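# Sort lettered boxes onto desks with matching letter plates

## Task

Every box carries a letter on its upper face, and every desk in the office has a plate on its front edge showing a letter. Move each box onto the desk whose plate has the same letter as the box. If no plate carries a box's letter, that box stays where it is. The robot must not topple or finish leaning, or the task fails. A box counts as placed only if it stays there on its own at the end, not if the robot is still holding it in place.

## Robot and tools

Robot: a Hello Robot Stretch 3. It has a two-wheeled base (0.33 m long, 0.34 m wide), a lift that raises the arm along a vertical mast, and a single telescoping arm that reaches out to the robot's right side. The arm ends in a wrist (yaw, pitch, roll) carrying a two-finger gripper. A pan/tilt head carries two cameras. The base cannot move sideways, so to shift the gripper forward or back you drive the base. A spin in place pivots about the point midway between the drive wheels, 0.05 m behind the front edge. With the arm pulled in and the wrist folded, that spin sweeps a circle of radius 0.28 m. An unfolded, level wrist reaches outside that circle.

Frames: the base frame has its origin on the floor between the drive wheels, with x forward, y to the left and z up. hand_pose is reported in this frame. It marks the point where the closed fingertips meet. With all wrist joints at zero, the hand's x axis points up, its y axis points back along the arm toward the mast, and its z axis points to the rear. The odometry frame is the base frame as it was at the start. Odometry counts wheel turns only, so wheel slip shows up as travel. Heading runs from -3.142 to 3.142 and is positive to the left.

execute_actions: takes "actions", a list holding exactly one action or none. An empty list simply reports state and images. An action may contain "base", "joints", or both, plus an optional "contact_limits". All of its motions begin together and may finish at different times.
- "base" takes one command only. {"translate_m": d} is a straight drive by an offset of d metres, range -1 to 1, where positive is forward. {"rotate_rad": d} is a spin in place by an offset of d radians, range -3.2 to 3.2, where positive is left (counter-clockwise from above). Offsets count from the base position in the most recent state report.
- "joints" is a single object of absolute targets, keyed by joint name. lift_m 0 to 1.1 m (arm height). arm_m 0 to 0.52 m (extension). wrist_yaw_rad -1.345 to 4.42: 0 points along the arm, positive swings toward the front, and 3.0 folds the wrist over the base. wrist_pitch_rad -1.57 to 0.451: 0 is level, negative tips the fingers down. wrist_roll_rad -2.911 to 2.911: 0 means the fingers sit side by side and level. gripper_m -0.089 to 0.179, where larger is wider; the real fingertip gap is smaller than this value (about 0.007 less when nearly shut, 0.025 less when fully open, and zero below 0.007). head_pan_rad -3.953 to 1.73: 0 looks forward, positive looks left, -1.57 looks along the arm. head_tilt_rad -1.53 to 0.419: negative looks down. A joint or base left out of an action may still be driving toward its previous target, and its status will not show this.
- "contact_limits" accepts only arm_m, an effort percentage from 1 to 100. The arm stops once its effort reaches that level (use a negative value when retracting). Lower values are gentler, but a value too low stops at once.
- "cameras": a list drawn from head_camera, nav_camera, wrist_camera, all. Omitted, null or ["all"] returns every camera; [] returns none.
Any unknown key or out-of-range value rejects the whole call and nothing moves. Each action runs for 15 s at most. If a result reports a stop, later movement calls in the same reply are skipped.

wait: {"seconds": 0 to 10}. Issues no new command and then returns the usual state and images.
zoom_image: {"camera", "region": [x0, y0, x1, y1]} in pixels of that camera's most recent full image. The region may be at most 504 x 504. Image sizes: head_camera 896x504, nav_camera 672x504 (fisheye), wrist_camera 644x364.
finished_scene: {"scene": n}. Ends the scene for good after the last command has been held. The result reports whether the task succeeded and gives the next task.

Result lines: joint_positions holds the current joint values. Tolerances for "done" are lift/arm ±0.004, wrist yaw/roll ±0.02, pitch ±0.05, gripper ±0.004, head ±0.02. base_status and joint_status give each motion's outcome. "done" means the target was reached; for the base it means the wheels turned fully, even if they slipped. "off_target" means it stopped short and may still be pushing. After contact_stop, time_out or torque_fault the old target is dropped. The arm and lift stop when they hit something firmly and then go slack until commanded again. A slack lift may sag under load, or rise if the fingers close against a surface. on_its_own covers joints not commanded in this call; its "held at" is a target, not a measured position. motor_effort is a percentage, positive toward higher values, with the peak in brackets. It is noisy and biased. A rest effort flagged outside its normal range suggests contact or a load. Positive wheel effort means pushing forward. A wrist servo that strains too long shuts off for 10 s (torque_fault). lidar_m gives 12 distances in 30-degree sectors: the 1st points straight ahead, then counter-clockwise (4th left, 7th behind, 10th right). They are measured in a plane 0.17 m above the floor, over 0.15 to 12 m, and "-" means nothing was seen. The scan misses glass and thin legs, and sees table legs but not tabletops. wrist_depth_mm and head_depth_mm are 7x7 grids of median depth: the wrist grid spans 45 to 1000 mm, the head grid spans 280 to 4000 mm and is sideways. base_tilt is in degrees, positive when leaning forward or right.

Speed: the base goes fastest (0.30 m/s, 1.9 rad/s) only when the arm is stowed: lift below 0.30, arm below 0.03, and wrist yaw above 2.54. Otherwise it is held to 0.10 m/s and 0.63 rad/s.

Gripping: to grasp, command a gripper_m below the object's width. To let go, open at least 0.02 beyond the contact value. Neither the reading nor a "done" proves an object is held, so check with the cameras. Over-squeezing makes the stall guard cut the force.

Avoid: folding or unfolding the wrist unless lift is 0.32 to 0.95, pitch is -0.4 and roll is about 0. Once folded, lift can drop to 0.25. With yaw below -0.4, keep pitch at -0.5 or lower. Pushing the arm into something rigid with the gripper higher than about 0.45 m can tip the robot, and a second push after a contact_stop makes tipping more likely. Do not drive while gripping or pushing something fixed. If the robot snags, reverse the last move in small steps. If it leans, free the gripper, and if it stays tilted, lower the lift to about 0.2. Avoid dropping, slamming or shoving objects hard. Loose items may occasionally get bumped by outside forces.

Each tool is called after ">>>" in YAML: its name, and indented under it one key for each argument.

## Session

>>> execute_actions:
  actions: []

Scene clock: 0.00 s.
base_odometry: x=+0.000 y=+0.000 heading=+0.000 (m, m, rad; odometry frame)
turned_by_wheels: +0.000 (rad since the last result)
turned_by_imu: +0.000 (rad since the last result)
base_tilt: forward=-1.0 right=-1.6 (deg)
lidar_m: 1.52 1.52 0.99 0.88 0.88 1.05 1.87 1.59 0.96 0.86 0.86 1.03
head_depth_mm: 1542 1559 1572 1593 1613 1624 1643 / 1509 1534 1551 1564 1582 1593 1613 / 1475 1500 1520 1530 1555 1572 1561 / 1448 1445 1466 1484 1496 1510 1542 / 1414 1433 1432 1453 1474 1493 1508 / 1388 1396 1417 1431 1442 1461 1470 / 1360 1375 1386 1403 1416 1425 1448
base_status: not commanded
joint_positions: lift_m=+0.561 arm_m=+0.000 wrist_yaw_rad=+3.110 wrist_pitch_rad=-0.521 wrist_roll_rad=+0.013 gripper_m=+0.037 head_pan_rad=+0.020 head_tilt_rad=-0.001
joint_status: not commanded
motor_effort: left_wheel=-1 right_wheel=+0 lift_m=+32 arm_m=+0 wrist_yaw_rad=+0 wrist_pitch_rad=+5 wrist_roll_rad=+1 gripper_m=+0 head_pan_rad=+0 head_tilt_rad=+2 (%)
hand_pose: x=-0.0146 y=+0.0652 z=+0.5507 quat_wxyz=(+0.194, +0.690, +0.170, +0.676) (m; base frame)
wrist_depth_mm: 752 764 851 889 919 - - / 808 857 934 946 - - - / 880 936 - - - - - / 920 956 - - - - - / 799 830 - 896 935 939 - / 706 766 - 763 795 824 822 / 634 647 655 674 687 722 736
pictures: head_camera (sideways: a quarter turn clockwise sets it upright), nav_camera (sideways: a quarter turn counterclockwise sets it upright), wrist_camera
Images, in order (width x height): head_camera 896x504, nav_camera 672x504, wrist_camera 644x364.

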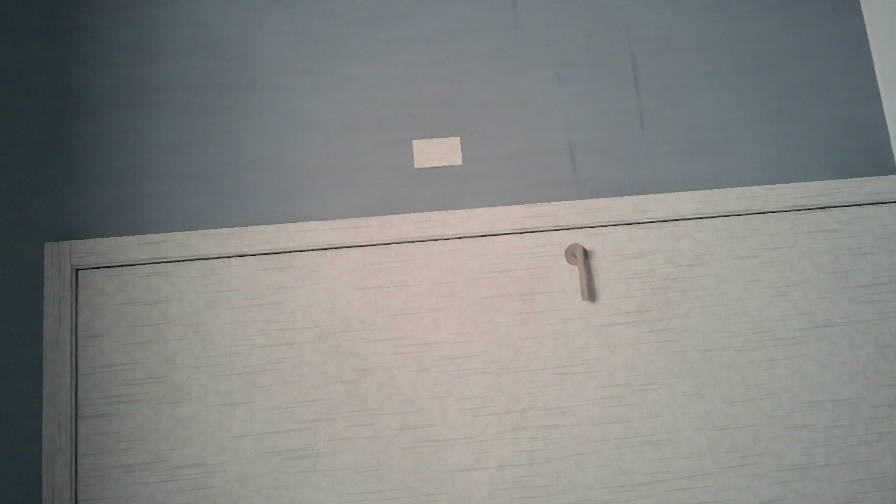

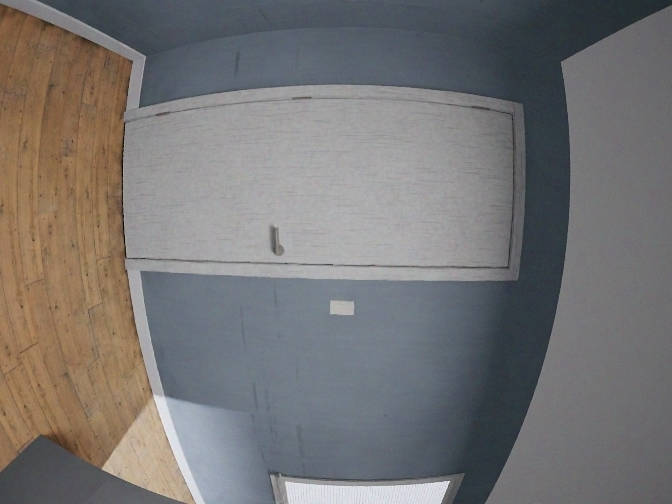

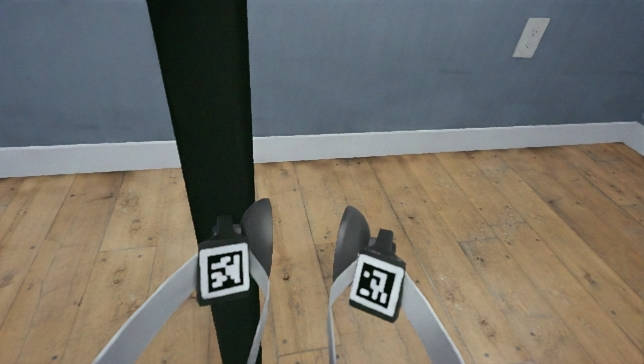

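>>> execute_actions:
  actions:
    - {"joints":{"head_pan_rad":-1.4,"head_tilt_rad":-0.6}}
  cameras: ["head_camera","nav_camera"]

>>> execute_actions:
  actions:
    - {"joints":{"head_pan_rad":-2.7,"head_tilt_rad":-0.6}}
  cameras: ["head_camera","nav_camera"]

>>> execute_actions:
  actions:
    - {"joints":{"head_pan_rad":-3.9,"head_tilt_rad":-0.6}}
  cameras: ["head_camera","nav_camera"]

Scene clock: 6.27 s.
base_odometry: x=+0.000 y=+0.000 heading=+0.000 (m, m, rad; odometry frame)
turned_by_wheels: +0.000 (rad since the last result)
turned_by_imu: +0.001 (rad since the last result)
base_tilt: forward=-1.1 right=-1.5 (deg)
lidar_m: 1.52 1.52 0.99 0.88 0.88 1.05 1.87 1.59 0.97 0.86 0.86 1.03
head_depth_mm: 719 807 917 1054 1264 1346 1163 / 715 798 905 1045 1236 1367 1173 / 710 792 897 1037 1225 1359 1179 / 708 786 888 1022 1205 1369 1196 / 701 781 882 1013 1192 1357 1207 / 697 776 876 1004 1180 1364 1215 / 692 771 866 996 1165 1365 1222
base_status: not commanded
joint_positions: lift_m=+0.561 arm_m=+0.000 wrist_yaw_rad=+3.110 wrist_pitch_rad=-0.521 wrist_roll_rad=+0.013 gripper_m=+0.037 head_pan_rad=-1.393 head_tilt_rad=-0.592
joint_status: all done
motor_effort: left_wheel=+0(0) right_wheel=-1(1) lift_m=+31(32) arm_m=+1(1) wrist_yaw_rad=+1(1) wrist_pitch_rad=+5(5) wrist_roll_rad=+1(1) gripper_m=+1(0) head_pan_rad=-3(36) head_tilt_rad=-4(40) (%)
hand_pose: x=-0.0146 y=+0.0652 z=+0.5507 quat_wxyz=(+0.194, +0.690, +0.170, +0.676) (m; base frame)
wrist_depth_mm: 767 770 835 887 952 - - / 809 837 921 953 - - - / 895 938 - - - - - / 929 955 - - - - - / 804 833 - 872 931 966 - / 733 733 - 752 799 813 829 / 636 646 660 687 683 710 748
pictures: head_camera (sideways: a quarter turn clockwise sets it upright), nav_camera (sideways: a quarter turn counterclockwise sets it upright)
Images, in order (width x height): head_camera 896x504, nav_camera 672x504.

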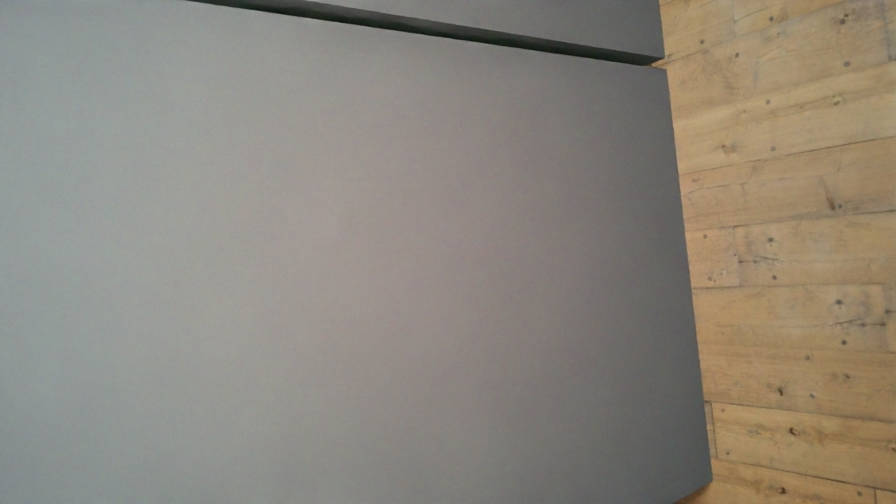

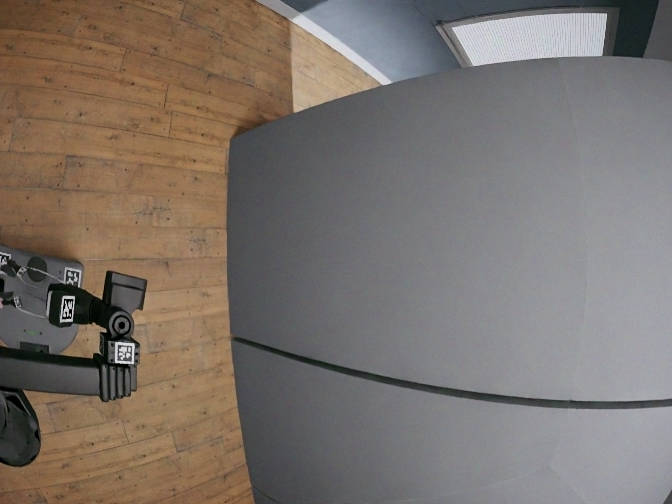

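Scene clock: 7.50 s.
base_odometry: x=+0.000 y=+0.000 heading=+0.000 (m, m, rad; odometry frame)
turned_by_wheels: +0.000 (rad since the last result)
turned_by_imu: +0.000 (rad since the last result)
base_tilt: forward=-1.1 right=-1.5 (deg)
lidar_m: 1.51 1.52 0.99 0.88 0.88 1.05 1.87 1.58 0.97 0.86 0.86 1.03
head_depth_mm: 1820 1707 2276 1993 1608 1356 1169 / 1860 1760 2324 2025 1639 1363 1176 / 1893 1811 2387 2054 1660 1384 1180 / 1925 1846 2433 2094 1670 1390 1198 / 1964 1927 2261 2116 1699 1408 1207 / 1824 1801 1913 1949 1720 1420 1215 / 1481 1507 1547 1572 1597 1433 1228
base_status: not commanded
joint_positions: lift_m=+0.561 arm_m=+0.000 wrist_yaw_rad=+3.110 wrist_pitch_rad=-0.521 wrist_roll_rad=+0.013 gripper_m=+0.037 head_pan_rad=-2.693 head_tilt_rad=-0.592
joint_status: all done
motor_effort: left_wheel=+0(0) right_wheel=-1(1) lift_m=+32(31) arm_m=+1(0) wrist_yaw_rad=+1(0) wrist_pitch_rad=+5(4) wrist_roll_rad=+1(1) gripper_m=+0(0) head_pan_rad=-3(39) head_tilt_rad=-4(3) (%)
hand_pose: x=-0.0146 y=+0.0652 z=+0.5507 quat_wxyz=(+0.194, +0.690, +0.170, +0.676) (m; base frame)
wrist_depth_mm: 749 813 857 839 926 - - / 834 856 934 929 - - - / 902 925 - - - - - / 909 981 - - - - - / 814 834 - 913 948 924 - / 703 725 - 760 800 814 829 / 632 665 651 684 702 707 740
pictures: head_camera (sideways: a quarter turn clockwise sets it upright), nav_camera (sideways: a quarter turn counterclockwise sets it upright)
Images, in order (width x height): head_camera 896x504, nav_camera 672x504.

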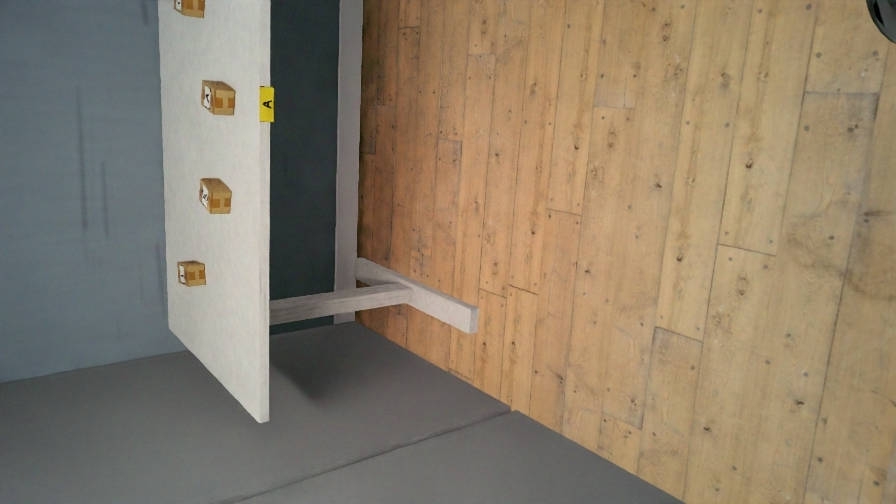

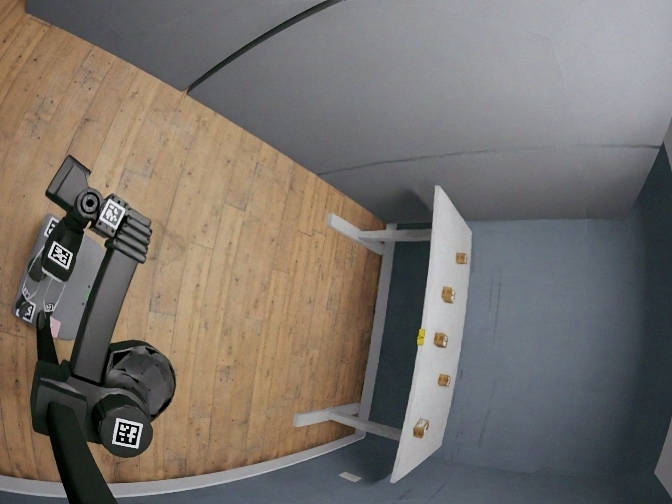

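Scene clock: 8.70 s.
base_odometry: x=+0.000 y=+0.000 heading=+0.000 (m, m, rad; odometry frame)
turned_by_wheels: +0.000 (rad since the last result)
turned_by_imu: +0.000 (rad since the last result)
base_tilt: forward=-1.2 right=-1.5 (deg)
lidar_m: 1.52 1.52 0.99 0.88 0.88 1.05 1.86 1.59 0.97 0.86 0.86 1.03
head_depth_mm: - - - - - - - / 780 876 990 - - - - / 818 919 1039 1208 1427 1378 1225 / 870 980 1123 1316 1545 1392 1263 / 926 1053 1219 1449 1640 1404 1246 / 994 1139 1340 1614 1719 1421 1235 / 1068 1242 1479 1836 1738 1442 1226
base_status: not commanded
joint_positions: lift_m=+0.561 arm_m=+0.000 wrist_yaw_rad=+3.110 wrist_pitch_rad=-0.521 wrist_roll_rad=+0.013 gripper_m=+0.037 head_pan_rad=-3.893 head_tilt_rad=-0.592
joint_status: all done
motor_effort: left_wheel=+0(0) right_wheel=-1(1) lift_m=+31(32) arm_m=+1(0) wrist_yaw_rad=+0(1) wrist_pitch_rad=+5(4) wrist_roll_rad=+1(0) gripper_m=+1(0) head_pan_rad=-3(38) head_tilt_rad=-5(4) (%)
hand_pose: x=-0.0146 y=+0.0652 z=+0.5507 quat_wxyz=(+0.194, +0.690, +0.170, +0.676) (m; base frame)
wrist_depth_mm: 737 767 854 870 900 - - / 835 874 941 950 - - - / 868 946 - - - - - / 942 968 - - - - - / 819 823 - 873 887 923 - / 722 748 - 764 804 820 818 / 644 658 659 704 703 727 739
pictures: head_camera (sideways: a quarter turn clockwise sets it upright), nav_camera (sideways: a quarter turn counterclockwise sets it upright)
Images, in order (width x height): head_camera 896x504, nav_camera 672x504.

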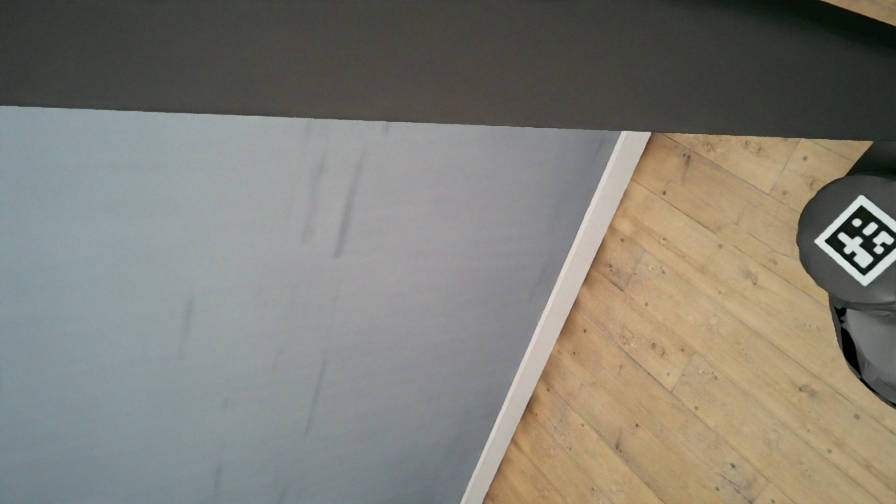

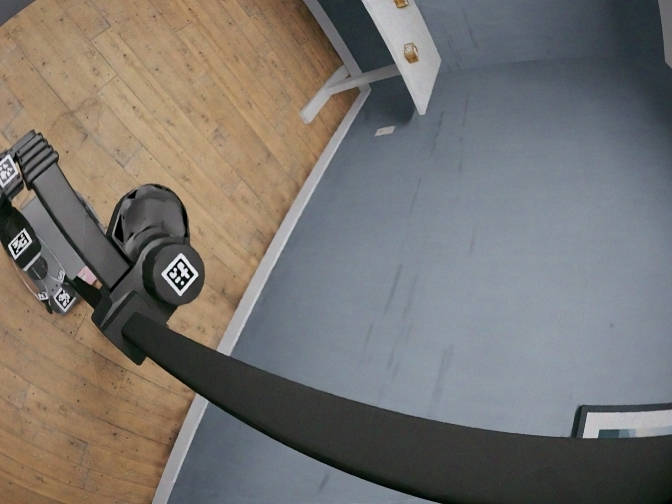

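>>> execute_actions:
  actions:
    - {"base":{"rotate_rad":-0.4},"joints":{"lift_m":0.26,"head_pan_rad":-2.6,"head_tilt_rad":-0.35}}
  cameras: ["head_camera"]

>>> zoom_image:
  camera: "head_camera"
  region: [250,0,550,504]

>>> execute_actions:
  actions:
    - {"base":{"translate_m":1.0},"joints":{"head_pan_rad":-1.2,"head_tilt_rad":-0.4}}
  cameras: ["head_camera","nav_camera"]

Scene clock: 17.03 s.
base_odometry: x=+0.000 y=+0.000 heading=-0.400 (m, m, rad; odometry frame)
turned_by_wheels: -0.400 (rad since the last result)
turned_by_imu: -0.403 (rad since the last result)
base_tilt: forward=-1.2 right=-1.4 (deg)
lidar_m: 1.64 1.51 1.37 0.94 0.88 0.89 1.15 1.87 1.34 0.92 0.86 0.88
head_depth_mm: 1898 2026 2039 2202 2062 1619 1322 / 1924 2063 2161 2019 2064 1643 1337 / 1904 2044 2145 2413 2133 1650 1354 / 1891 2025 2140 2374 2188 1671 1371 / 1884 2030 2132 2355 2214 1698 1382 / 1859 2002 2138 1805 2245 1709 1395 / 1840 1971 2100 1840 2107 1756 1416
base_status: done
joint_positions: lift_m=+0.261 arm_m=+0.000 wrist_yaw_rad=+3.110 wrist_pitch_rad=-0.521 wrist_roll_rad=+0.013 gripper_m=+0.037 head_pan_rad=-2.607 head_tilt_rad=-0.359
joint_status: all done
motor_effort: left_wheel=+1(6) right_wheel=-2(5) lift_m=+14(27) arm_m=+0(0) wrist_yaw_rad=+1(0) wrist_pitch_rad=+4(5) wrist_roll_rad=+1(1) gripper_m=+0(0) head_pan_rad=+3(36) head_tilt_rad=+5(28) (%)
hand_pose: x=-0.0146 y=+0.0652 z=+0.2509 quat_wxyz=(+0.195, +0.690, +0.170, +0.676) (m; base frame)
wrist_depth_mm: 682 756 944 - - - - / 732 781 888 903 962 - - / 627 665 670 718 737 782 817 / 529 546 - 586 630 633 663 / 472 - - 519 525 534 555 / - - - - 457 467 479 / - - - - 396 407 415
pictures: head_camera (sideways: a quarter turn clockwise sets it upright)
Images, in order (width x height): head_camera 896x504.

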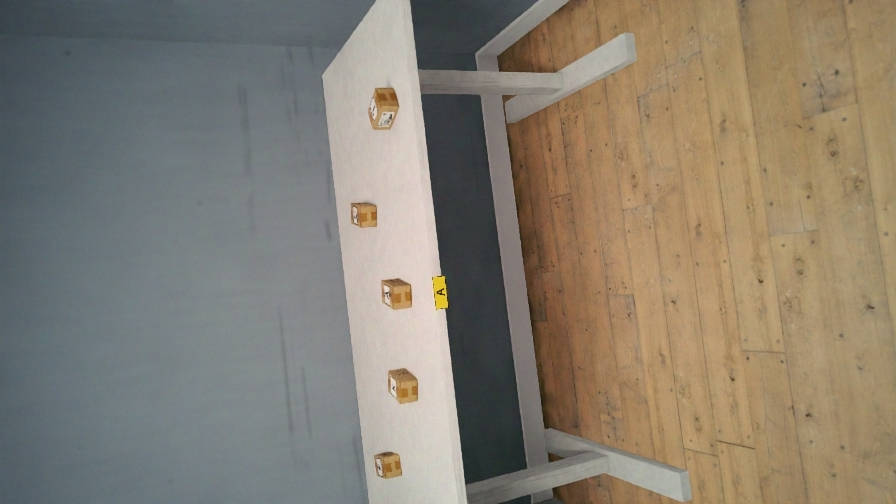

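Region (250, 0, 550, 504) of head_camera's 896x504 image, scaled by 1.000; it fills the left 300 columns of this view, and the rest is white.

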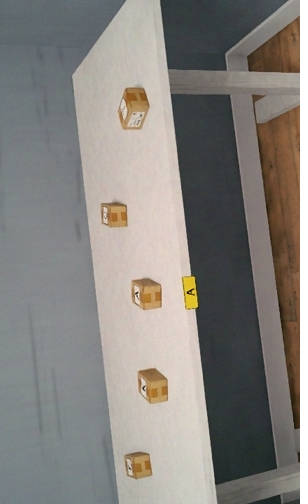

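Scene clock: 22.07 s.
base_odometry: x=+0.921 y=-0.389 heading=-0.400 (m, m, rad; odometry frame)
turned_by_wheels: +0.000 (rad since the last result)
turned_by_imu: +0.008 (rad since the last result)
base_tilt: forward=-1.1 right=-1.5 (deg)
lidar_m: 0.76 0.71 0.72 0.91 1.45 1.48 1.92 1.62 0.45 0.38 0.75 1.11
head_depth_mm: 390 414 443 477 515 560 613 / 469 507 550 601 663 739 839 / 591 650 724 815 1909 1511 1284 / 2866 3040 3295 2850 2055 1624 1328 / 2811 2958 3235 2950 2110 1636 1338 / 2732 2881 3172 2916 2152 1659 1358 / 2645 2866 3049 2652 2192 1686 1376
base_status: done
joint_positions: lift_m=+0.261 arm_m=+0.000 wrist_yaw_rad=+3.110 wrist_pitch_rad=-0.521 wrist_roll_rad=+0.013 gripper_m=+0.037 head_pan_rad=-1.207 head_tilt_rad=-0.395
joint_status: all done
motor_effort: left_wheel=+1(8) right_wheel=-2(4) lift_m=+14(14) arm_m=+0(0) wrist_yaw_rad=+1(0) wrist_pitch_rad=+5(4) wrist_roll_rad=+1(1) gripper_m=+0(0) head_pan_rad=+4(37) head_tilt_rad=-3(12) (%)
hand_pose: x=-0.0146 y=+0.0652 z=+0.2509 quat_wxyz=(+0.195, +0.690, +0.170, +0.676) (m; base frame)
wrist_depth_mm: - - - - 842 677 570 / 778 804 886 912 842 706 615 / 627 655 706 741 754 711 623 / 529 557 - 593 605 635 625 / 478 - - 526 528 539 556 / - - - - 445 466 481 / - - - - 399 404 418
pictures: head_camera (sideways: a quarter turn clockwise sets it upright), nav_camera (sideways: a quarter turn counterclockwise sets it upright)
Images, in order (width x height): head_camera 896x504, nav_camera 672x504.

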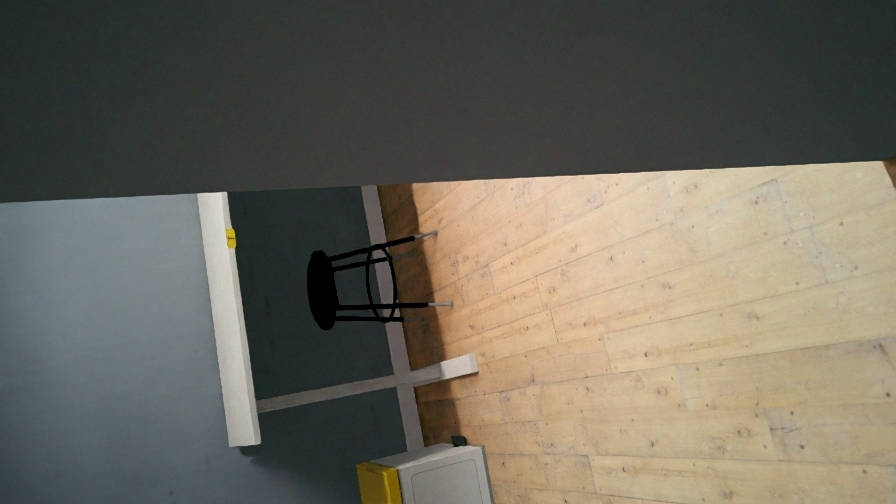

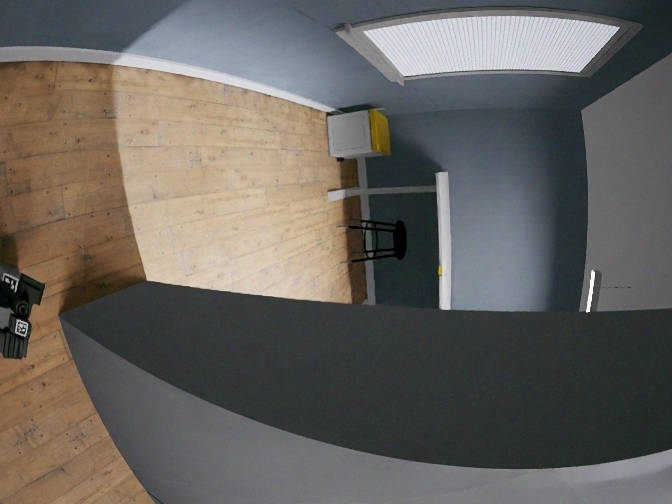

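>>> execute_actions:
  actions:
    - {"base":{"rotate_rad":-0.72},"joints":{"head_pan_rad":-0.6}}
  cameras: []

>>> execute_actions:
  actions:
    - {"base":{"translate_m":1.0}}
  cameras: ["head_camera","nav_camera"]

>>> execute_actions:
  actions:
    - {"joints":{"head_pan_rad":-1.5}}
  cameras: ["head_camera","nav_camera"]

Scene clock: 27.07 s.
base_odometry: x=+0.921 y=-0.389 heading=-1.120 (m, m, rad; odometry frame)
turned_by_wheels: -0.720 (rad since the last result)
turned_by_imu: -0.724 (rad since the last result)
base_tilt: forward=-1.1 right=-1.5 (deg)
lidar_m: 1.47 0.83 0.71 0.71 0.80 1.40 1.45 1.67 2.84 0.60 0.38 0.49
head_depth_mm: 316 338 362 390 424 463 519 / 366 395 429 470 520 580 656 / 435 477 528 590 671 775 919 / 537 602 685 794 1924 1568 1331 / 2859 3051 3272 2922 2116 1650 1349 / 2787 2927 3148 2857 2127 1662 1359 / 2677 2873 3073 2924 2179 1681 1377
base_status: done
joint_positions: lift_m=+0.261 arm_m=+0.000 wrist_yaw_rad=+3.110 wrist_pitch_rad=-0.521 wrist_roll_rad=+0.013 gripper_m=+0.037 head_pan_rad=-0.607 head_tilt_rad=-0.395
joint_status: all done
motor_effort: left_wheel=+2(7) right_wheel=-2(6) lift_m=+14(14) arm_m=+0(0) wrist_yaw_rad=+0(1) wrist_pitch_rad=+5(5) wrist_roll_rad=+1(1) gripper_m=+0(0) head_pan_rad=+3(35) head_tilt_rad=-3(3) (%)
hand_pose: x=-0.0146 y=+0.0652 z=+0.2509 quat_wxyz=(+0.195, +0.690, +0.170, +0.676) (m; base frame)
wrist_depth_mm: 824 828 720 725 682 653 600 / 776 794 824 775 754 713 652 / 638 659 692 721 749 737 721 / 527 543 - 580 609 636 666 / 468 - - 532 519 529 551 / - - - - 454 462 471 / - - - - 403 409 413
pictures: none
No camera images: the call's "cameras" was empty. Leave "cameras" out to get every camera's image.

Scene clock: 32.10 s.
base_odometry: x=+1.357 y=-1.289 heading=-1.120 (m, m, rad; odometry frame)
turned_by_wheels: +0.000 (rad since the last result)
turned_by_imu: +0.008 (rad since the last result)
base_tilt: forward=-1.2 right=-1.6 (deg)
lidar_m: 0.95 0.54 0.47 0.47 0.54 0.92 2.42 0.58 0.55 2.88 2.45 1.81
head_depth_mm: 2384 2480 2773 2529 1985 1566 1292 / 2281 2407 2706 2716 1995 1582 1308 / 2198 2329 2548 2573 2035 1598 1320 / 2117 2253 2430 2543 2062 1612 1330 / 2036 2161 2361 2500 2084 1636 1342 / 1980 2099 1896 2447 2151 1661 1360 / 1912 2036 2170 2328 1812 1674 1370
base_status: done
joint_positions: lift_m=+0.261 arm_m=+0.000 wrist_yaw_rad=+3.110 wrist_pitch_rad=-0.521 wrist_roll_rad=+0.013 gripper_m=+0.037 head_pan_rad=-0.607 head_tilt_rad=-0.396
joint_status: not commanded
motor_effort: left_wheel=+1(10) right_wheel=-2(4) lift_m=+14(14) arm_m=+0(0) wrist_yaw_rad=+0(1) wrist_pitch_rad=+5(5) wrist_roll_rad=+1(1) gripper_m=+0(0) head_pan_rad=+4(3) head_tilt_rad=-2(3) (%)
hand_pose: x=-0.0146 y=+0.0652 z=+0.2509 quat_wxyz=(+0.195, +0.690, +0.170, +0.676) (m; base frame)
wrist_depth_mm: 597 564 514 487 461 434 415 / 653 621 555 535 508 467 447 / 626 640 604 588 556 515 482 / 540 547 - 587 593 547 515 / 476 - - 523 525 540 539 / - - - - 452 463 478 / - - - - 394 410 417
pictures: head_camera (sideways: a quarter turn clockwise sets it upright), nav_camera (sideways: a quarter turn counterclockwise sets it upright)
Images, in order (width x height): head_camera 896x504, nav_camera 672x504.

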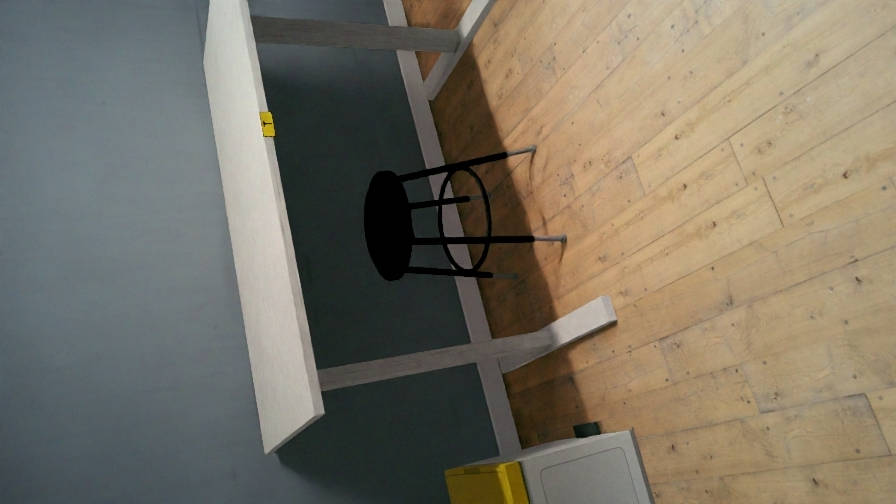

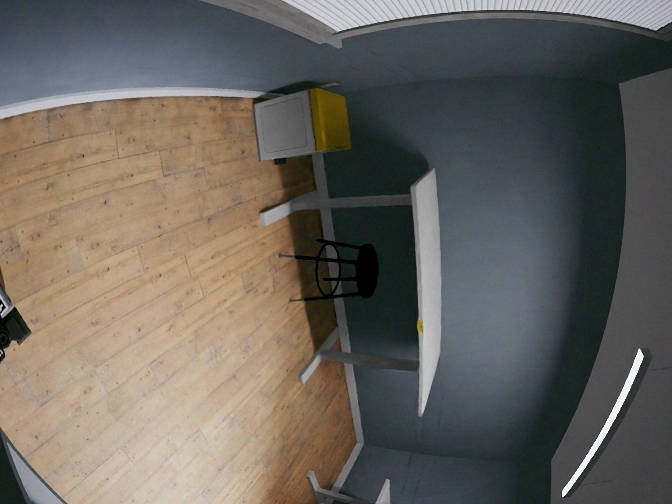

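Scene clock: 33.17 s.
base_odometry: x=+1.357 y=-1.289 heading=-1.120 (m, m, rad; odometry frame)
turned_by_wheels: +0.000 (rad since the last result)
turned_by_imu: +0.000 (rad since the last result)
base_tilt: forward=-1.1 right=-1.5 (deg)
lidar_m: 0.95 0.54 0.47 0.47 0.54 0.92 2.42 0.58 0.55 2.87 2.44 1.82
head_depth_mm: 2640 2860 3057 2697 1979 1556 1297 / 2758 2953 3236 2763 2011 1579 1304 / 2805 3068 3323 2816 2045 1595 1317 / 2900 3142 3460 2872 2070 1619 1331 / 2998 3249 3522 2949 2115 1637 1350 / 3055 3352 3726 2979 2150 1658 1362 / 3197 3425 3604 3110 2196 1687 1371
base_status: not commanded
joint_positions: lift_m=+0.261 arm_m=+0.000 wrist_yaw_rad=+3.110 wrist_pitch_rad=-0.521 wrist_roll_rad=+0.013 gripper_m=+0.037 head_pan_rad=-1.493 head_tilt_rad=-0.396
joint_status: all done
motor_effort: left_wheel=+1(1) right_wheel=-1(1) lift_m=+14(14) arm_m=+1(0) wrist_yaw_rad=-1(0) wrist_pitch_rad=+5(4) wrist_roll_rad=+1(1) gripper_m=+0(0) head_pan_rad=-3(36) head_tilt_rad=-2(2) (%)
hand_pose: x=-0.0146 y=+0.0652 z=+0.2509 quat_wxyz=(+0.195, +0.690, +0.170, +0.676) (m; base frame)
wrist_depth_mm: 598 556 512 491 464 445 415 / 653 610 554 537 514 473 441 / 622 648 604 569 544 518 485 / 531 542 - 594 586 553 527 / 473 - - 526 533 530 551 / - - - - 458 465 477 / - - - - 391 408 418
pictures: head_camera (sideways: a quarter turn clockwise sets it upright), nav_camera (sideways: a quarter turn counterclockwise sets it upright)
Images, in order (width x height): head_camera 896x504, nav_camera 672x504.

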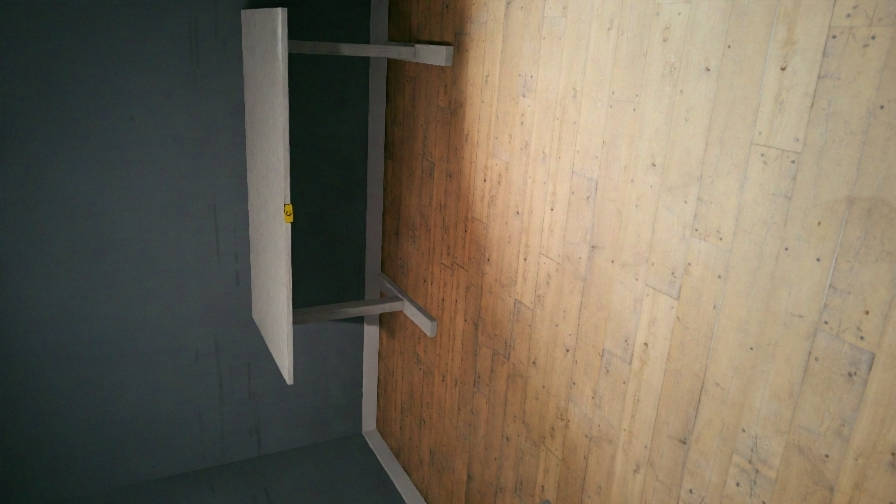

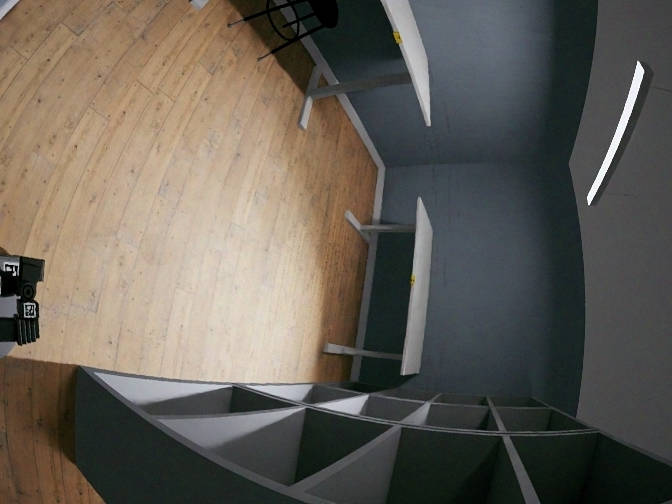

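>>> zoom_image:
  camera: "head_camera"
  region: [258,190,318,235]

Region (258, 190, 318, 235) of head_camera's 896x504 image, scaled by 8.400, with more detail than that image has; it fills the top 378 rows of this view, and the rest is white.

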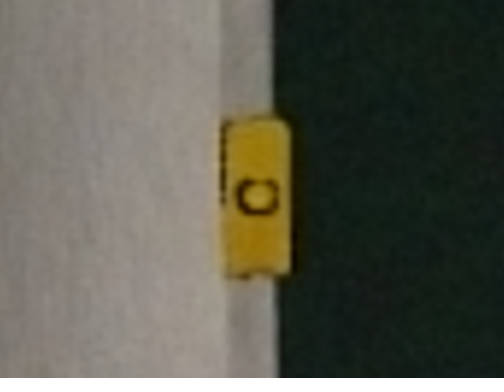

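>>> execute_actions:
  actions:
    - {"base":{"translate_m":-1.0}}
  cameras: []

>>> execute_actions:
  actions:
    - {"base":{"translate_m":-0.2}}
  cameras: []

>>> execute_actions:
  actions:
    - {"base":{"rotate_rad":-1.95},"joints":{"head_pan_rad":0.1,"head_tilt_rad":-0.6}}
  cameras: []

>>> execute_actions:
  actions:
    - {"base":{"translate_m":1.0}}
  cameras: []

>>> execute_actions:
  actions:
    - {"base":{"translate_m":0.65}}
  cameras: ["head_camera","nav_camera"]

Scene clock: 42.70 s.
base_odometry: x=+0.921 y=-0.389 heading=-1.120 (m, m, rad; odometry frame)
turned_by_wheels: +0.000 (rad since the last result)
turned_by_imu: -0.004 (rad since the last result)
base_tilt: forward=-1.0 right=-1.6 (deg)
lidar_m: 1.47 0.84 0.71 0.71 0.80 1.40 1.45 1.66 2.82 0.60 0.38 0.49
head_depth_mm: 2462 2679 2563 2662 1983 1565 1293 / 2068 2262 2447 2503 2010 1589 1305 / 1145 1207 1264 1342 1425 1466 1290 / 795 820 851 879 911 946 987 / 607 621 641 655 674 695 714 / 491 502 513 523 533 546 559 / 413 419 427 435 442 451 472
base_status: done
joint_positions: lift_m=+0.261 arm_m=+0.000 wrist_yaw_rad=+3.110 wrist_pitch_rad=-0.521 wrist_roll_rad=+0.013 gripper_m=+0.037 head_pan_rad=-1.493 head_tilt_rad=-0.396
joint_status: not commanded
motor_effort: left_wheel=+2(6) right_wheel=-2(6) lift_m=+13(14) arm_m=+0(0) wrist_yaw_rad=+1(1) wrist_pitch_rad=+4(4) wrist_roll_rad=+1(1) gripper_m=+0(0) head_pan_rad=-3(2) head_tilt_rad=-2(2) (%)
hand_pose: x=-0.0146 y=+0.0652 z=+0.2509 quat_wxyz=(+0.195, +0.690, +0.170, +0.676) (m; base frame)
wrist_depth_mm: 840 793 715 713 677 656 616 / 774 796 783 771 740 695 657 / 629 659 693 702 752 736 698 / 535 539 - 595 604 652 659 / 481 - - 519 526 526 571 / - - - - 447 462 482 / - - - - 394 405 420
pictures: none
No camera images: the call's "cameras" was empty. Leave "cameras" out to get every camera's image.

Scene clock: 45.10 s.
base_odometry: x=+0.834 y=-0.209 heading=-1.119 (m, m, rad; odometry frame)
turned_by_wheels: +0.000 (rad since the last result)
turned_by_imu: -0.001 (rad since the last result)
base_tilt: forward=-1.1 right=-1.5 (deg)
lidar_m: 1.57 0.89 0.76 0.73 0.85 1.26 1.26 1.44 2.45 1.00 0.57 0.53
head_depth_mm: 2439 2618 2827 2710 1981 1557 1290 / 2478 2686 2695 2684 2008 1582 1300 / 1981 2063 2172 2310 1976 1599 1320 / 1356 1414 1459 1515 1568 1526 1328 / 1041 1072 1098 1124 1157 1192 1229 / 846 862 876 896 917 938 959 / 709 720 733 747 759 773 786
base_status: done
joint_positions: lift_m=+0.261 arm_m=+0.000 wrist_yaw_rad=+3.110 wrist_pitch_rad=-0.521 wrist_roll_rad=+0.013 gripper_m=+0.037 head_pan_rad=-1.493 head_tilt_rad=-0.396
joint_status: not commanded
motor_effort: left_wheel=+2(7) right_wheel=-2(7) lift_m=+14(15) arm_m=+0(1) wrist_yaw_rad=+1(0) wrist_pitch_rad=+5(5) wrist_roll_rad=+1(1) gripper_m=+0(0) head_pan_rad=-3(3) head_tilt_rad=-3(3) (%)
hand_pose: x=-0.0146 y=+0.0652 z=+0.2509 quat_wxyz=(+0.195, +0.690, +0.170, +0.676) (m; base frame)
wrist_depth_mm: 897 849 780 747 709 681 648 / 796 798 841 809 780 735 725 / 655 656 696 705 743 777 744 / 529 559 - 587 607 626 685 / 474 - - 517 523 531 557 / - - - - 454 465 483 / - - - - 390 403 418
pictures: none
No camera images: the call's "cameras" was empty. Leave "cameras" out to get every camera's image.

Scene clock: 47.63 s.
base_odometry: x=+0.834 y=-0.209 heading=-3.069 (m, m, rad; odometry frame)
turned_by_wheels: -1.950 (rad since the last result)
turned_by_imu: -1.962 (rad since the last result)
base_tilt: forward=-1.1 right=-1.5 (deg)
lidar_m: 2.57 0.80 0.53 0.53 1.26 0.83 0.73 0.75 0.93 1.26 1.27 1.58
head_depth_mm: 2545 2851 2587 1999 1612 1348 1163 / 2522 2854 2681 2030 1631 1368 1173 / 2550 2856 2722 2051 1655 1380 1186 / 2547 2861 2769 2106 1678 1394 1192 / 2534 2499 2678 2136 1697 1410 1205 / 2509 2465 2518 2062 1718 1421 1219 / 1912 1775 1620 1505 1409 1317 1178
base_status: done
joint_positions: lift_m=+0.261 arm_m=+0.000 wrist_yaw_rad=+3.110 wrist_pitch_rad=-0.521 wrist_roll_rad=+0.013 gripper_m=+0.037 head_pan_rad=+0.093 head_tilt_rad=-0.593
joint_status: all done
motor_effort: left_wheel=+2(10) right_wheel=-2(6) lift_m=+14(14) arm_m=+0(0) wrist_yaw_rad=+1(0) wrist_pitch_rad=+5(5) wrist_roll_rad=+1(1) gripper_m=+0(0) head_pan_rad=+4(36) head_tilt_rad=-5(27) (%)
hand_pose: x=-0.0146 y=+0.0652 z=+0.2509 quat_wxyz=(+0.195, +0.690, +0.170, +0.676) (m; base frame)
wrist_depth_mm: - - - - 539 529 560 / 797 796 878 873 577 592 632 / 636 642 717 717 626 671 707 / 531 535 - 595 612 631 649 / 470 - - 528 517 543 548 / - - - - 455 469 468 / - - - - 400 402 412
pictures: none
No camera images: the call's "cameras" was empty. Leave "cameras" out to get every camera's image.

Scene clock: 52.67 s.
base_odometry: x=-0.164 y=-0.282 heading=-3.069 (m, m, rad; odometry frame)
turned_by_wheels: +0.000 (rad since the last result)
turned_by_imu: +0.008 (rad since the last result)
base_tilt: forward=-1.0 right=-1.5 (deg)
lidar_m: 2.02 1.01 0.67 0.62 0.62 0.78 1.73 1.76 1.22 1.12 1.14 1.42
head_depth_mm: 1722 1705 2188 1988 1619 1344 1158 / 1717 1761 2195 2026 1628 1368 1169 / 1702 1798 2149 2049 1659 1379 1184 / 1687 1803 1433 2087 1664 1390 1196 / 1675 1794 1478 2132 1693 1411 1206 / 1679 1798 1454 2009 1727 1417 1218 / 1650 1811 1477 1890 1672 1433 1226
base_status: done
joint_positions: lift_m=+0.261 arm_m=+0.000 wrist_yaw_rad=+3.110 wrist_pitch_rad=-0.521 wrist_roll_rad=+0.013 gripper_m=+0.037 head_pan_rad=+0.093 head_tilt_rad=-0.594
joint_status: not commanded
motor_effort: left_wheel=+0(10) right_wheel=-1(4) lift_m=+14(15) arm_m=+0(0) wrist_yaw_rad=+0(0) wrist_pitch_rad=+4(5) wrist_roll_rad=+1(1) gripper_m=+0(0) head_pan_rad=+3(3) head_tilt_rad=-4(4) (%)
hand_pose: x=-0.0146 y=+0.0652 z=+0.2509 quat_wxyz=(+0.195, +0.690, +0.170, +0.676) (m; base frame)
wrist_depth_mm: 570 566 603 620 635 676 686 / 631 624 674 694 707 737 767 / 622 655 690 713 746 784 807 / 533 542 - 591 609 641 664 / 485 - - 510 528 537 552 / - - - - 461 462 482 / - - - - 392 410 415
pictures: none
No camera images: the call's "cameras" was empty. Leave "cameras" out to get every camera's image.

Scene clock: 56.47 s.
base_odometry: x=-0.812 y=-0.328 heading=-3.069 (m, m, rad; odometry frame)
turned_by_wheels: +0.000 (rad since the last result)
turned_by_imu: +0.005 (rad since the last result)
base_tilt: forward=-1.0 right=-1.5 (deg)
lidar_m: 1.37 1.03 0.75 0.70 0.71 0.89 2.38 1.71 1.13 1.04 1.05 1.18
head_depth_mm: 1164 1301 1169 892 1528 1345 1163 / 1153 1291 1187 873 1508 1368 1172 / 1145 1281 1215 889 1516 1382 1185 / 1139 1276 1245 930 1529 1393 1194 / 1133 1262 1269 897 826 1403 1201 / 1127 1253 1301 960 836 1424 1213 / 1119 1241 1331 975 825 1411 1223
base_status: done
joint_positions: lift_m=+0.261 arm_m=+0.000 wrist_yaw_rad=+3.110 wrist_pitch_rad=-0.521 wrist_roll_rad=+0.013 gripper_m=+0.037 head_pan_rad=+0.093 head_tilt_rad=-0.594
joint_status: not commanded
motor_effort: left_wheel=+1(8) right_wheel=-1(3) lift_m=+14(15) arm_m=+0(0) wrist_yaw_rad=+1(0) wrist_pitch_rad=+5(5) wrist_roll_rad=+1(1) gripper_m=+0(1) head_pan_rad=+3(3) head_tilt_rad=-4(4) (%)
hand_pose: x=-0.0146 y=+0.0652 z=+0.2509 quat_wxyz=(+0.195, +0.690, +0.170, +0.676) (m; base frame)
wrist_depth_mm: 634 653 675 691 736 735 781 / 702 693 754 766 793 843 863 / 644 660 703 707 756 793 821 / 535 554 - 594 616 630 676 / 478 - - 523 522 544 552 / - - - - 452 461 467 / - - - - 389 416 416
pictures: head_camera (sideways: a quarter turn clockwise sets it upright), nav_camera (sideways: a quarter turn counterclockwise sets it upright)
Images, in order (width x height): head_camera 896x504, nav_camera 672x504.

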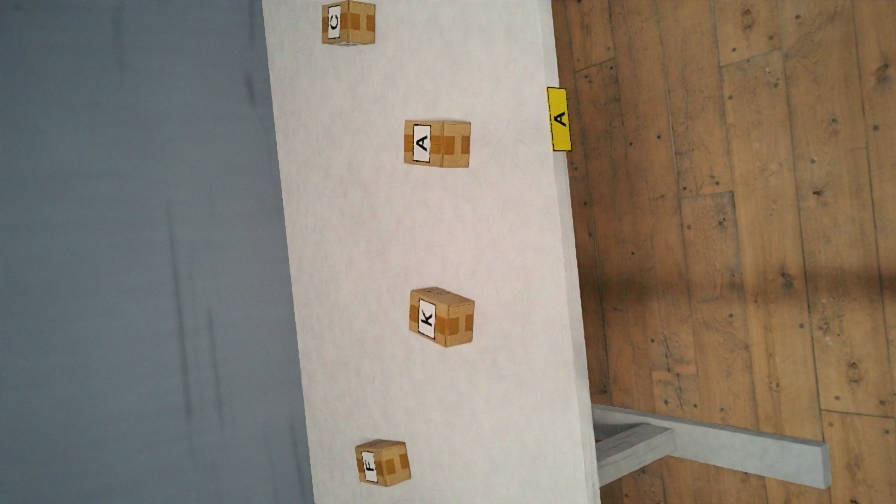

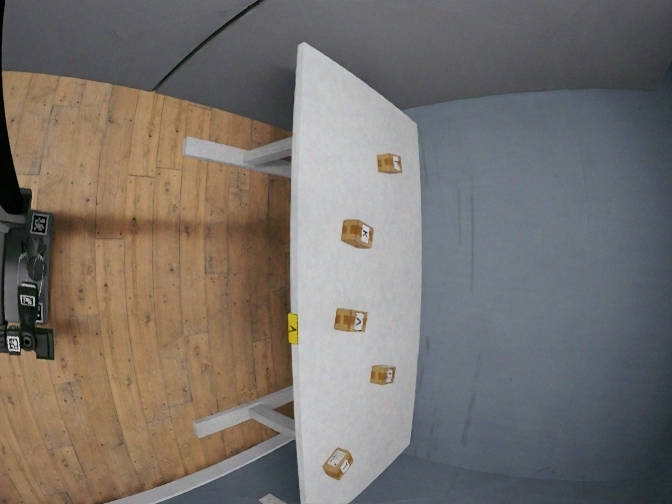

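>>> execute_actions:
  actions:
    - {"base":{"translate_m":0.27}}
  cameras: []

>>> execute_actions:
  actions:
    - {"base":{"rotate_rad":1.71},"joints":{"head_pan_rad":-1.65,"head_tilt_rad":-0.75,"wrist_pitch_rad":-0.4}}
  cameras: []

>>> execute_actions:
  actions:
    - {"base":{"translate_m":-0.35},"joints":{"lift_m":0.92}}
  cameras: []

>>> execute_actions:
  actions:
    - {"joints":{"wrist_yaw_rad":0,"gripper_m":0.15}}

Scene clock: 64.23 s.
base_odometry: x=-1.081 y=-0.348 heading=-3.069 (m, m, rad; odometry frame)
turned_by_wheels: +0.000 (rad since the last result)
turned_by_imu: +0.003 (rad since the last result)
base_tilt: forward=-1.0 right=-1.4 (deg)
lidar_m: 1.10 0.81 0.79 0.73 0.74 0.93 2.65 1.64 1.09 1.01 1.02 0.96
head_depth_mm: 928 1040 1115 889 717 601 1137 / 920 1028 1124 903 681 608 1127 / 918 1022 1120 913 737 615 1137 / 907 1020 1124 931 746 621 1143 / 903 1007 1121 944 712 628 1132 / 898 1002 1125 962 761 635 1145 / 895 992 1122 978 774 641 584
base_status: done
joint_positions: lift_m=+0.261 arm_m=+0.000 wrist_yaw_rad=+3.110 wrist_pitch_rad=-0.521 wrist_roll_rad=+0.013 gripper_m=+0.037 head_pan_rad=+0.093 head_tilt_rad=-0.594
joint_status: not commanded
motor_effort: left_wheel=+0(9) right_wheel=-1(4) lift_m=+14(14) arm_m=+0(0) wrist_yaw_rad=+0(0) wrist_pitch_rad=+5(5) wrist_roll_rad=+1(1) gripper_m=+0(0) head_pan_rad=+3(4) head_tilt_rad=-3(4) (%)
hand_pose: x=-0.0146 y=+0.0652 z=+0.2509 quat_wxyz=(+0.195, +0.690, +0.170, +0.676) (m; base frame)
wrist_depth_mm: 660 709 711 726 758 785 808 / 698 745 768 803 846 844 900 / 633 650 696 719 735 713 711 / 528 541 - 587 610 632 677 / 474 - - 523 513 532 551 / - - - - 461 471 467 / - - - - 395 410 417
pictures: none
No camera images: the call's "cameras" was empty. Leave "cameras" out to get every camera's image.

Scene clock: 66.63 s.
base_odometry: x=-1.081 y=-0.348 heading=-1.359 (m, m, rad; odometry frame)
turned_by_wheels: +1.710 (rad since the last result)
turned_by_imu: +1.720 (rad since the last result)
base_tilt: forward=-1.1 right=-1.5 (deg)
lidar_m: 0.73 0.76 1.05 2.65 1.41 1.05 1.01 0.96 1.14 1.10 0.81 0.75
head_depth_mm: 980 1083 917 754 638 1227 1106 / 968 1087 933 759 644 1224 1123 / 959 1084 946 773 652 1228 1127 / 949 1083 960 783 660 1235 1133 / 940 1073 977 790 667 1226 1147 / 930 1056 992 804 675 1234 1156 / 917 1044 1009 813 682 625 1152
base_status: done
joint_positions: lift_m=+0.261 arm_m=+0.000 wrist_yaw_rad=+3.110 wrist_pitch_rad=-0.421 wrist_roll_rad=+0.013 gripper_m=+0.037 head_pan_rad=-1.643 head_tilt_rad=-0.741
joint_status: all done
motor_effort: left_wheel=-2(9) right_wheel=+1(7) lift_m=+14(14) arm_m=+0(0) wrist_yaw_rad=+0(0) wrist_pitch_rad=+7(7) wrist_roll_rad=+1(1) gripper_m=+0(0) head_pan_rad=-3(37) head_tilt_rad=-6(27) (%)
hand_pose: x=-0.0141 y=+0.0790 z=+0.2727 quat_wxyz=(+0.160, +0.698, +0.136, +0.685) (m; base frame)
wrist_depth_mm: - - - - - - 886 / - - - - - - 888 / 751 771 843 891 947 - 875 / 621 629 - 691 712 757 763 / 516 521 - 559 601 620 641 / 459 - - - 510 517 533 / - - - - 434 445 450
pictures: none
No camera images: the call's "cameras" was empty. Leave "cameras" out to get every camera's image.

Scene clock: 73.47 s.
base_odometry: x=-1.155 y=-0.006 heading=-1.359 (m, m, rad; odometry frame)
turned_by_wheels: +0.000 (rad since the last result)
turned_by_imu: -0.001 (rad since the last result)
base_tilt: forward=-1.1 right=-1.4 (deg)
lidar_m: 1.08 1.13 1.56 2.44 0.92 0.68 0.66 0.68 0.73 1.10 1.15 1.06
head_depth_mm: 976 1087 920 795 - 1212 1107 / 966 1087 930 786 - 1238 - / 955 1084 947 774 - - - / 943 1080 959 780 705 - 1139 / 933 1069 977 791 708 - 1144 / 925 1052 995 803 677 929 1157 / 915 1040 1010 815 657 612 1163
base_status: done
joint_positions: lift_m=+0.919 arm_m=+0.000 wrist_yaw_rad=+3.110 wrist_pitch_rad=-0.420 wrist_roll_rad=+0.013 gripper_m=+0.037 head_pan_rad=-1.643 head_tilt_rad=-0.741
joint_status: all done
motor_effort: left_wheel=-1(8) right_wheel=+0(3) lift_m=+46(45) arm_m=+0(1) wrist_yaw_rad=-1(1) wrist_pitch_rad=+7(7) wrist_roll_rad=+1(1) gripper_m=+0(0) head_pan_rad=-3(3) head_tilt_rad=-5(6) (%)
hand_pose: x=-0.0141 y=+0.0791 z=+0.9314 quat_wxyz=(+0.160, +0.698, +0.136, +0.685) (m; base frame)
wrist_depth_mm: 838 - - - - - - / 849 - - - - - - / 878 - - - - - - / 865 - - - - - - / 890 - - - - - - / 908 - - - - - - / 924 - - - - - -
pictures: none
No camera images: the call's "cameras" was empty. Leave "cameras" out to get every camera's image.

Scene clock: 76.03 s.
base_odometry: x=-1.155 y=-0.006 heading=-1.359 (m, m, rad; odometry frame)
turned_by_wheels: +0.000 (rad since the last result)
turned_by_imu: +0.001 (rad since the last result)
base_tilt: forward=-1.1 right=-1.5 (deg)
lidar_m: 1.08 1.13 1.55 2.44 0.92 0.68 0.66 0.68 0.73 1.10 1.15 1.05
head_depth_mm: 977 1088 919 794 - - 1078 / 964 1082 931 803 - - 1098 / 951 1086 944 813 - - 1103 / 942 1075 963 798 - 1215 1135 / 933 1069 977 812 667 612 1145 / 920 1055 992 802 672 619 1155 / 912 1038 1009 816 655 613 1161
base_status: not commanded
joint_positions: lift_m=+0.919 arm_m=+0.000 wrist_yaw_rad=+0.002 wrist_pitch_rad=-0.420 wrist_roll_rad=+0.013 gripper_m=+0.150 head_pan_rad=-1.643 head_tilt_rad=-0.741
joint_status: all done
motor_effort: left_wheel=-1(1) right_wheel=+0(1) lift_m=+46(46) arm_m=+0(0) wrist_yaw_rad=-2(5) wrist_pitch_rad=+7(7) wrist_roll_rad=+1(1) gripper_m=+0(99) head_pan_rad=-3(3) head_tilt_rad=-5(5) (%)
hand_pose: x=-0.0210 y=-0.3691 z=+0.9314 quat_wxyz=(+0.687, +0.148, -0.696, -0.148) (m; base frame)
wrist_depth_mm: 788 773 776 762 763 755 745 / 813 844 836 823 820 824 807 / 652 671 712 748 787 893 799 / 513 539 561 552 622 638 700 / 442 455 463 465 513 526 534 / - 389 395 407 423 - 447 / 321 339 343 356 364 318 390
pictures: head_camera (sideways: a quarter turn clockwise sets it upright), nav_camera (sideways: a quarter turn counterclockwise sets it upright), wrist_camera
Images, in order (width x height): head_camera 896x504, nav_camera 672x504, wrist_camera 644x364.

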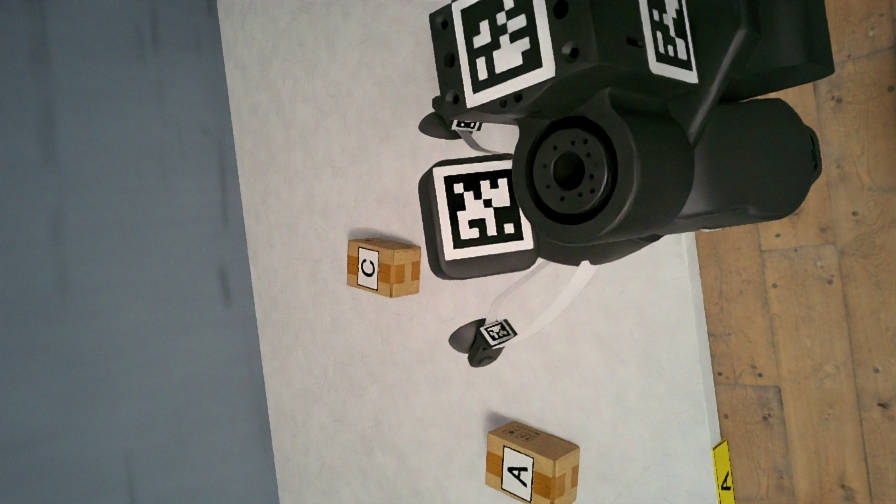

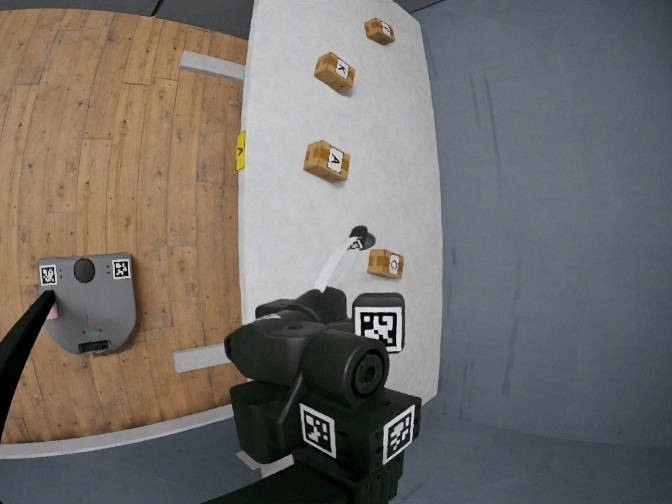

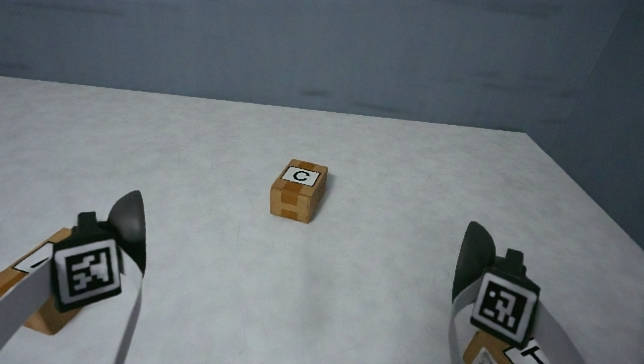

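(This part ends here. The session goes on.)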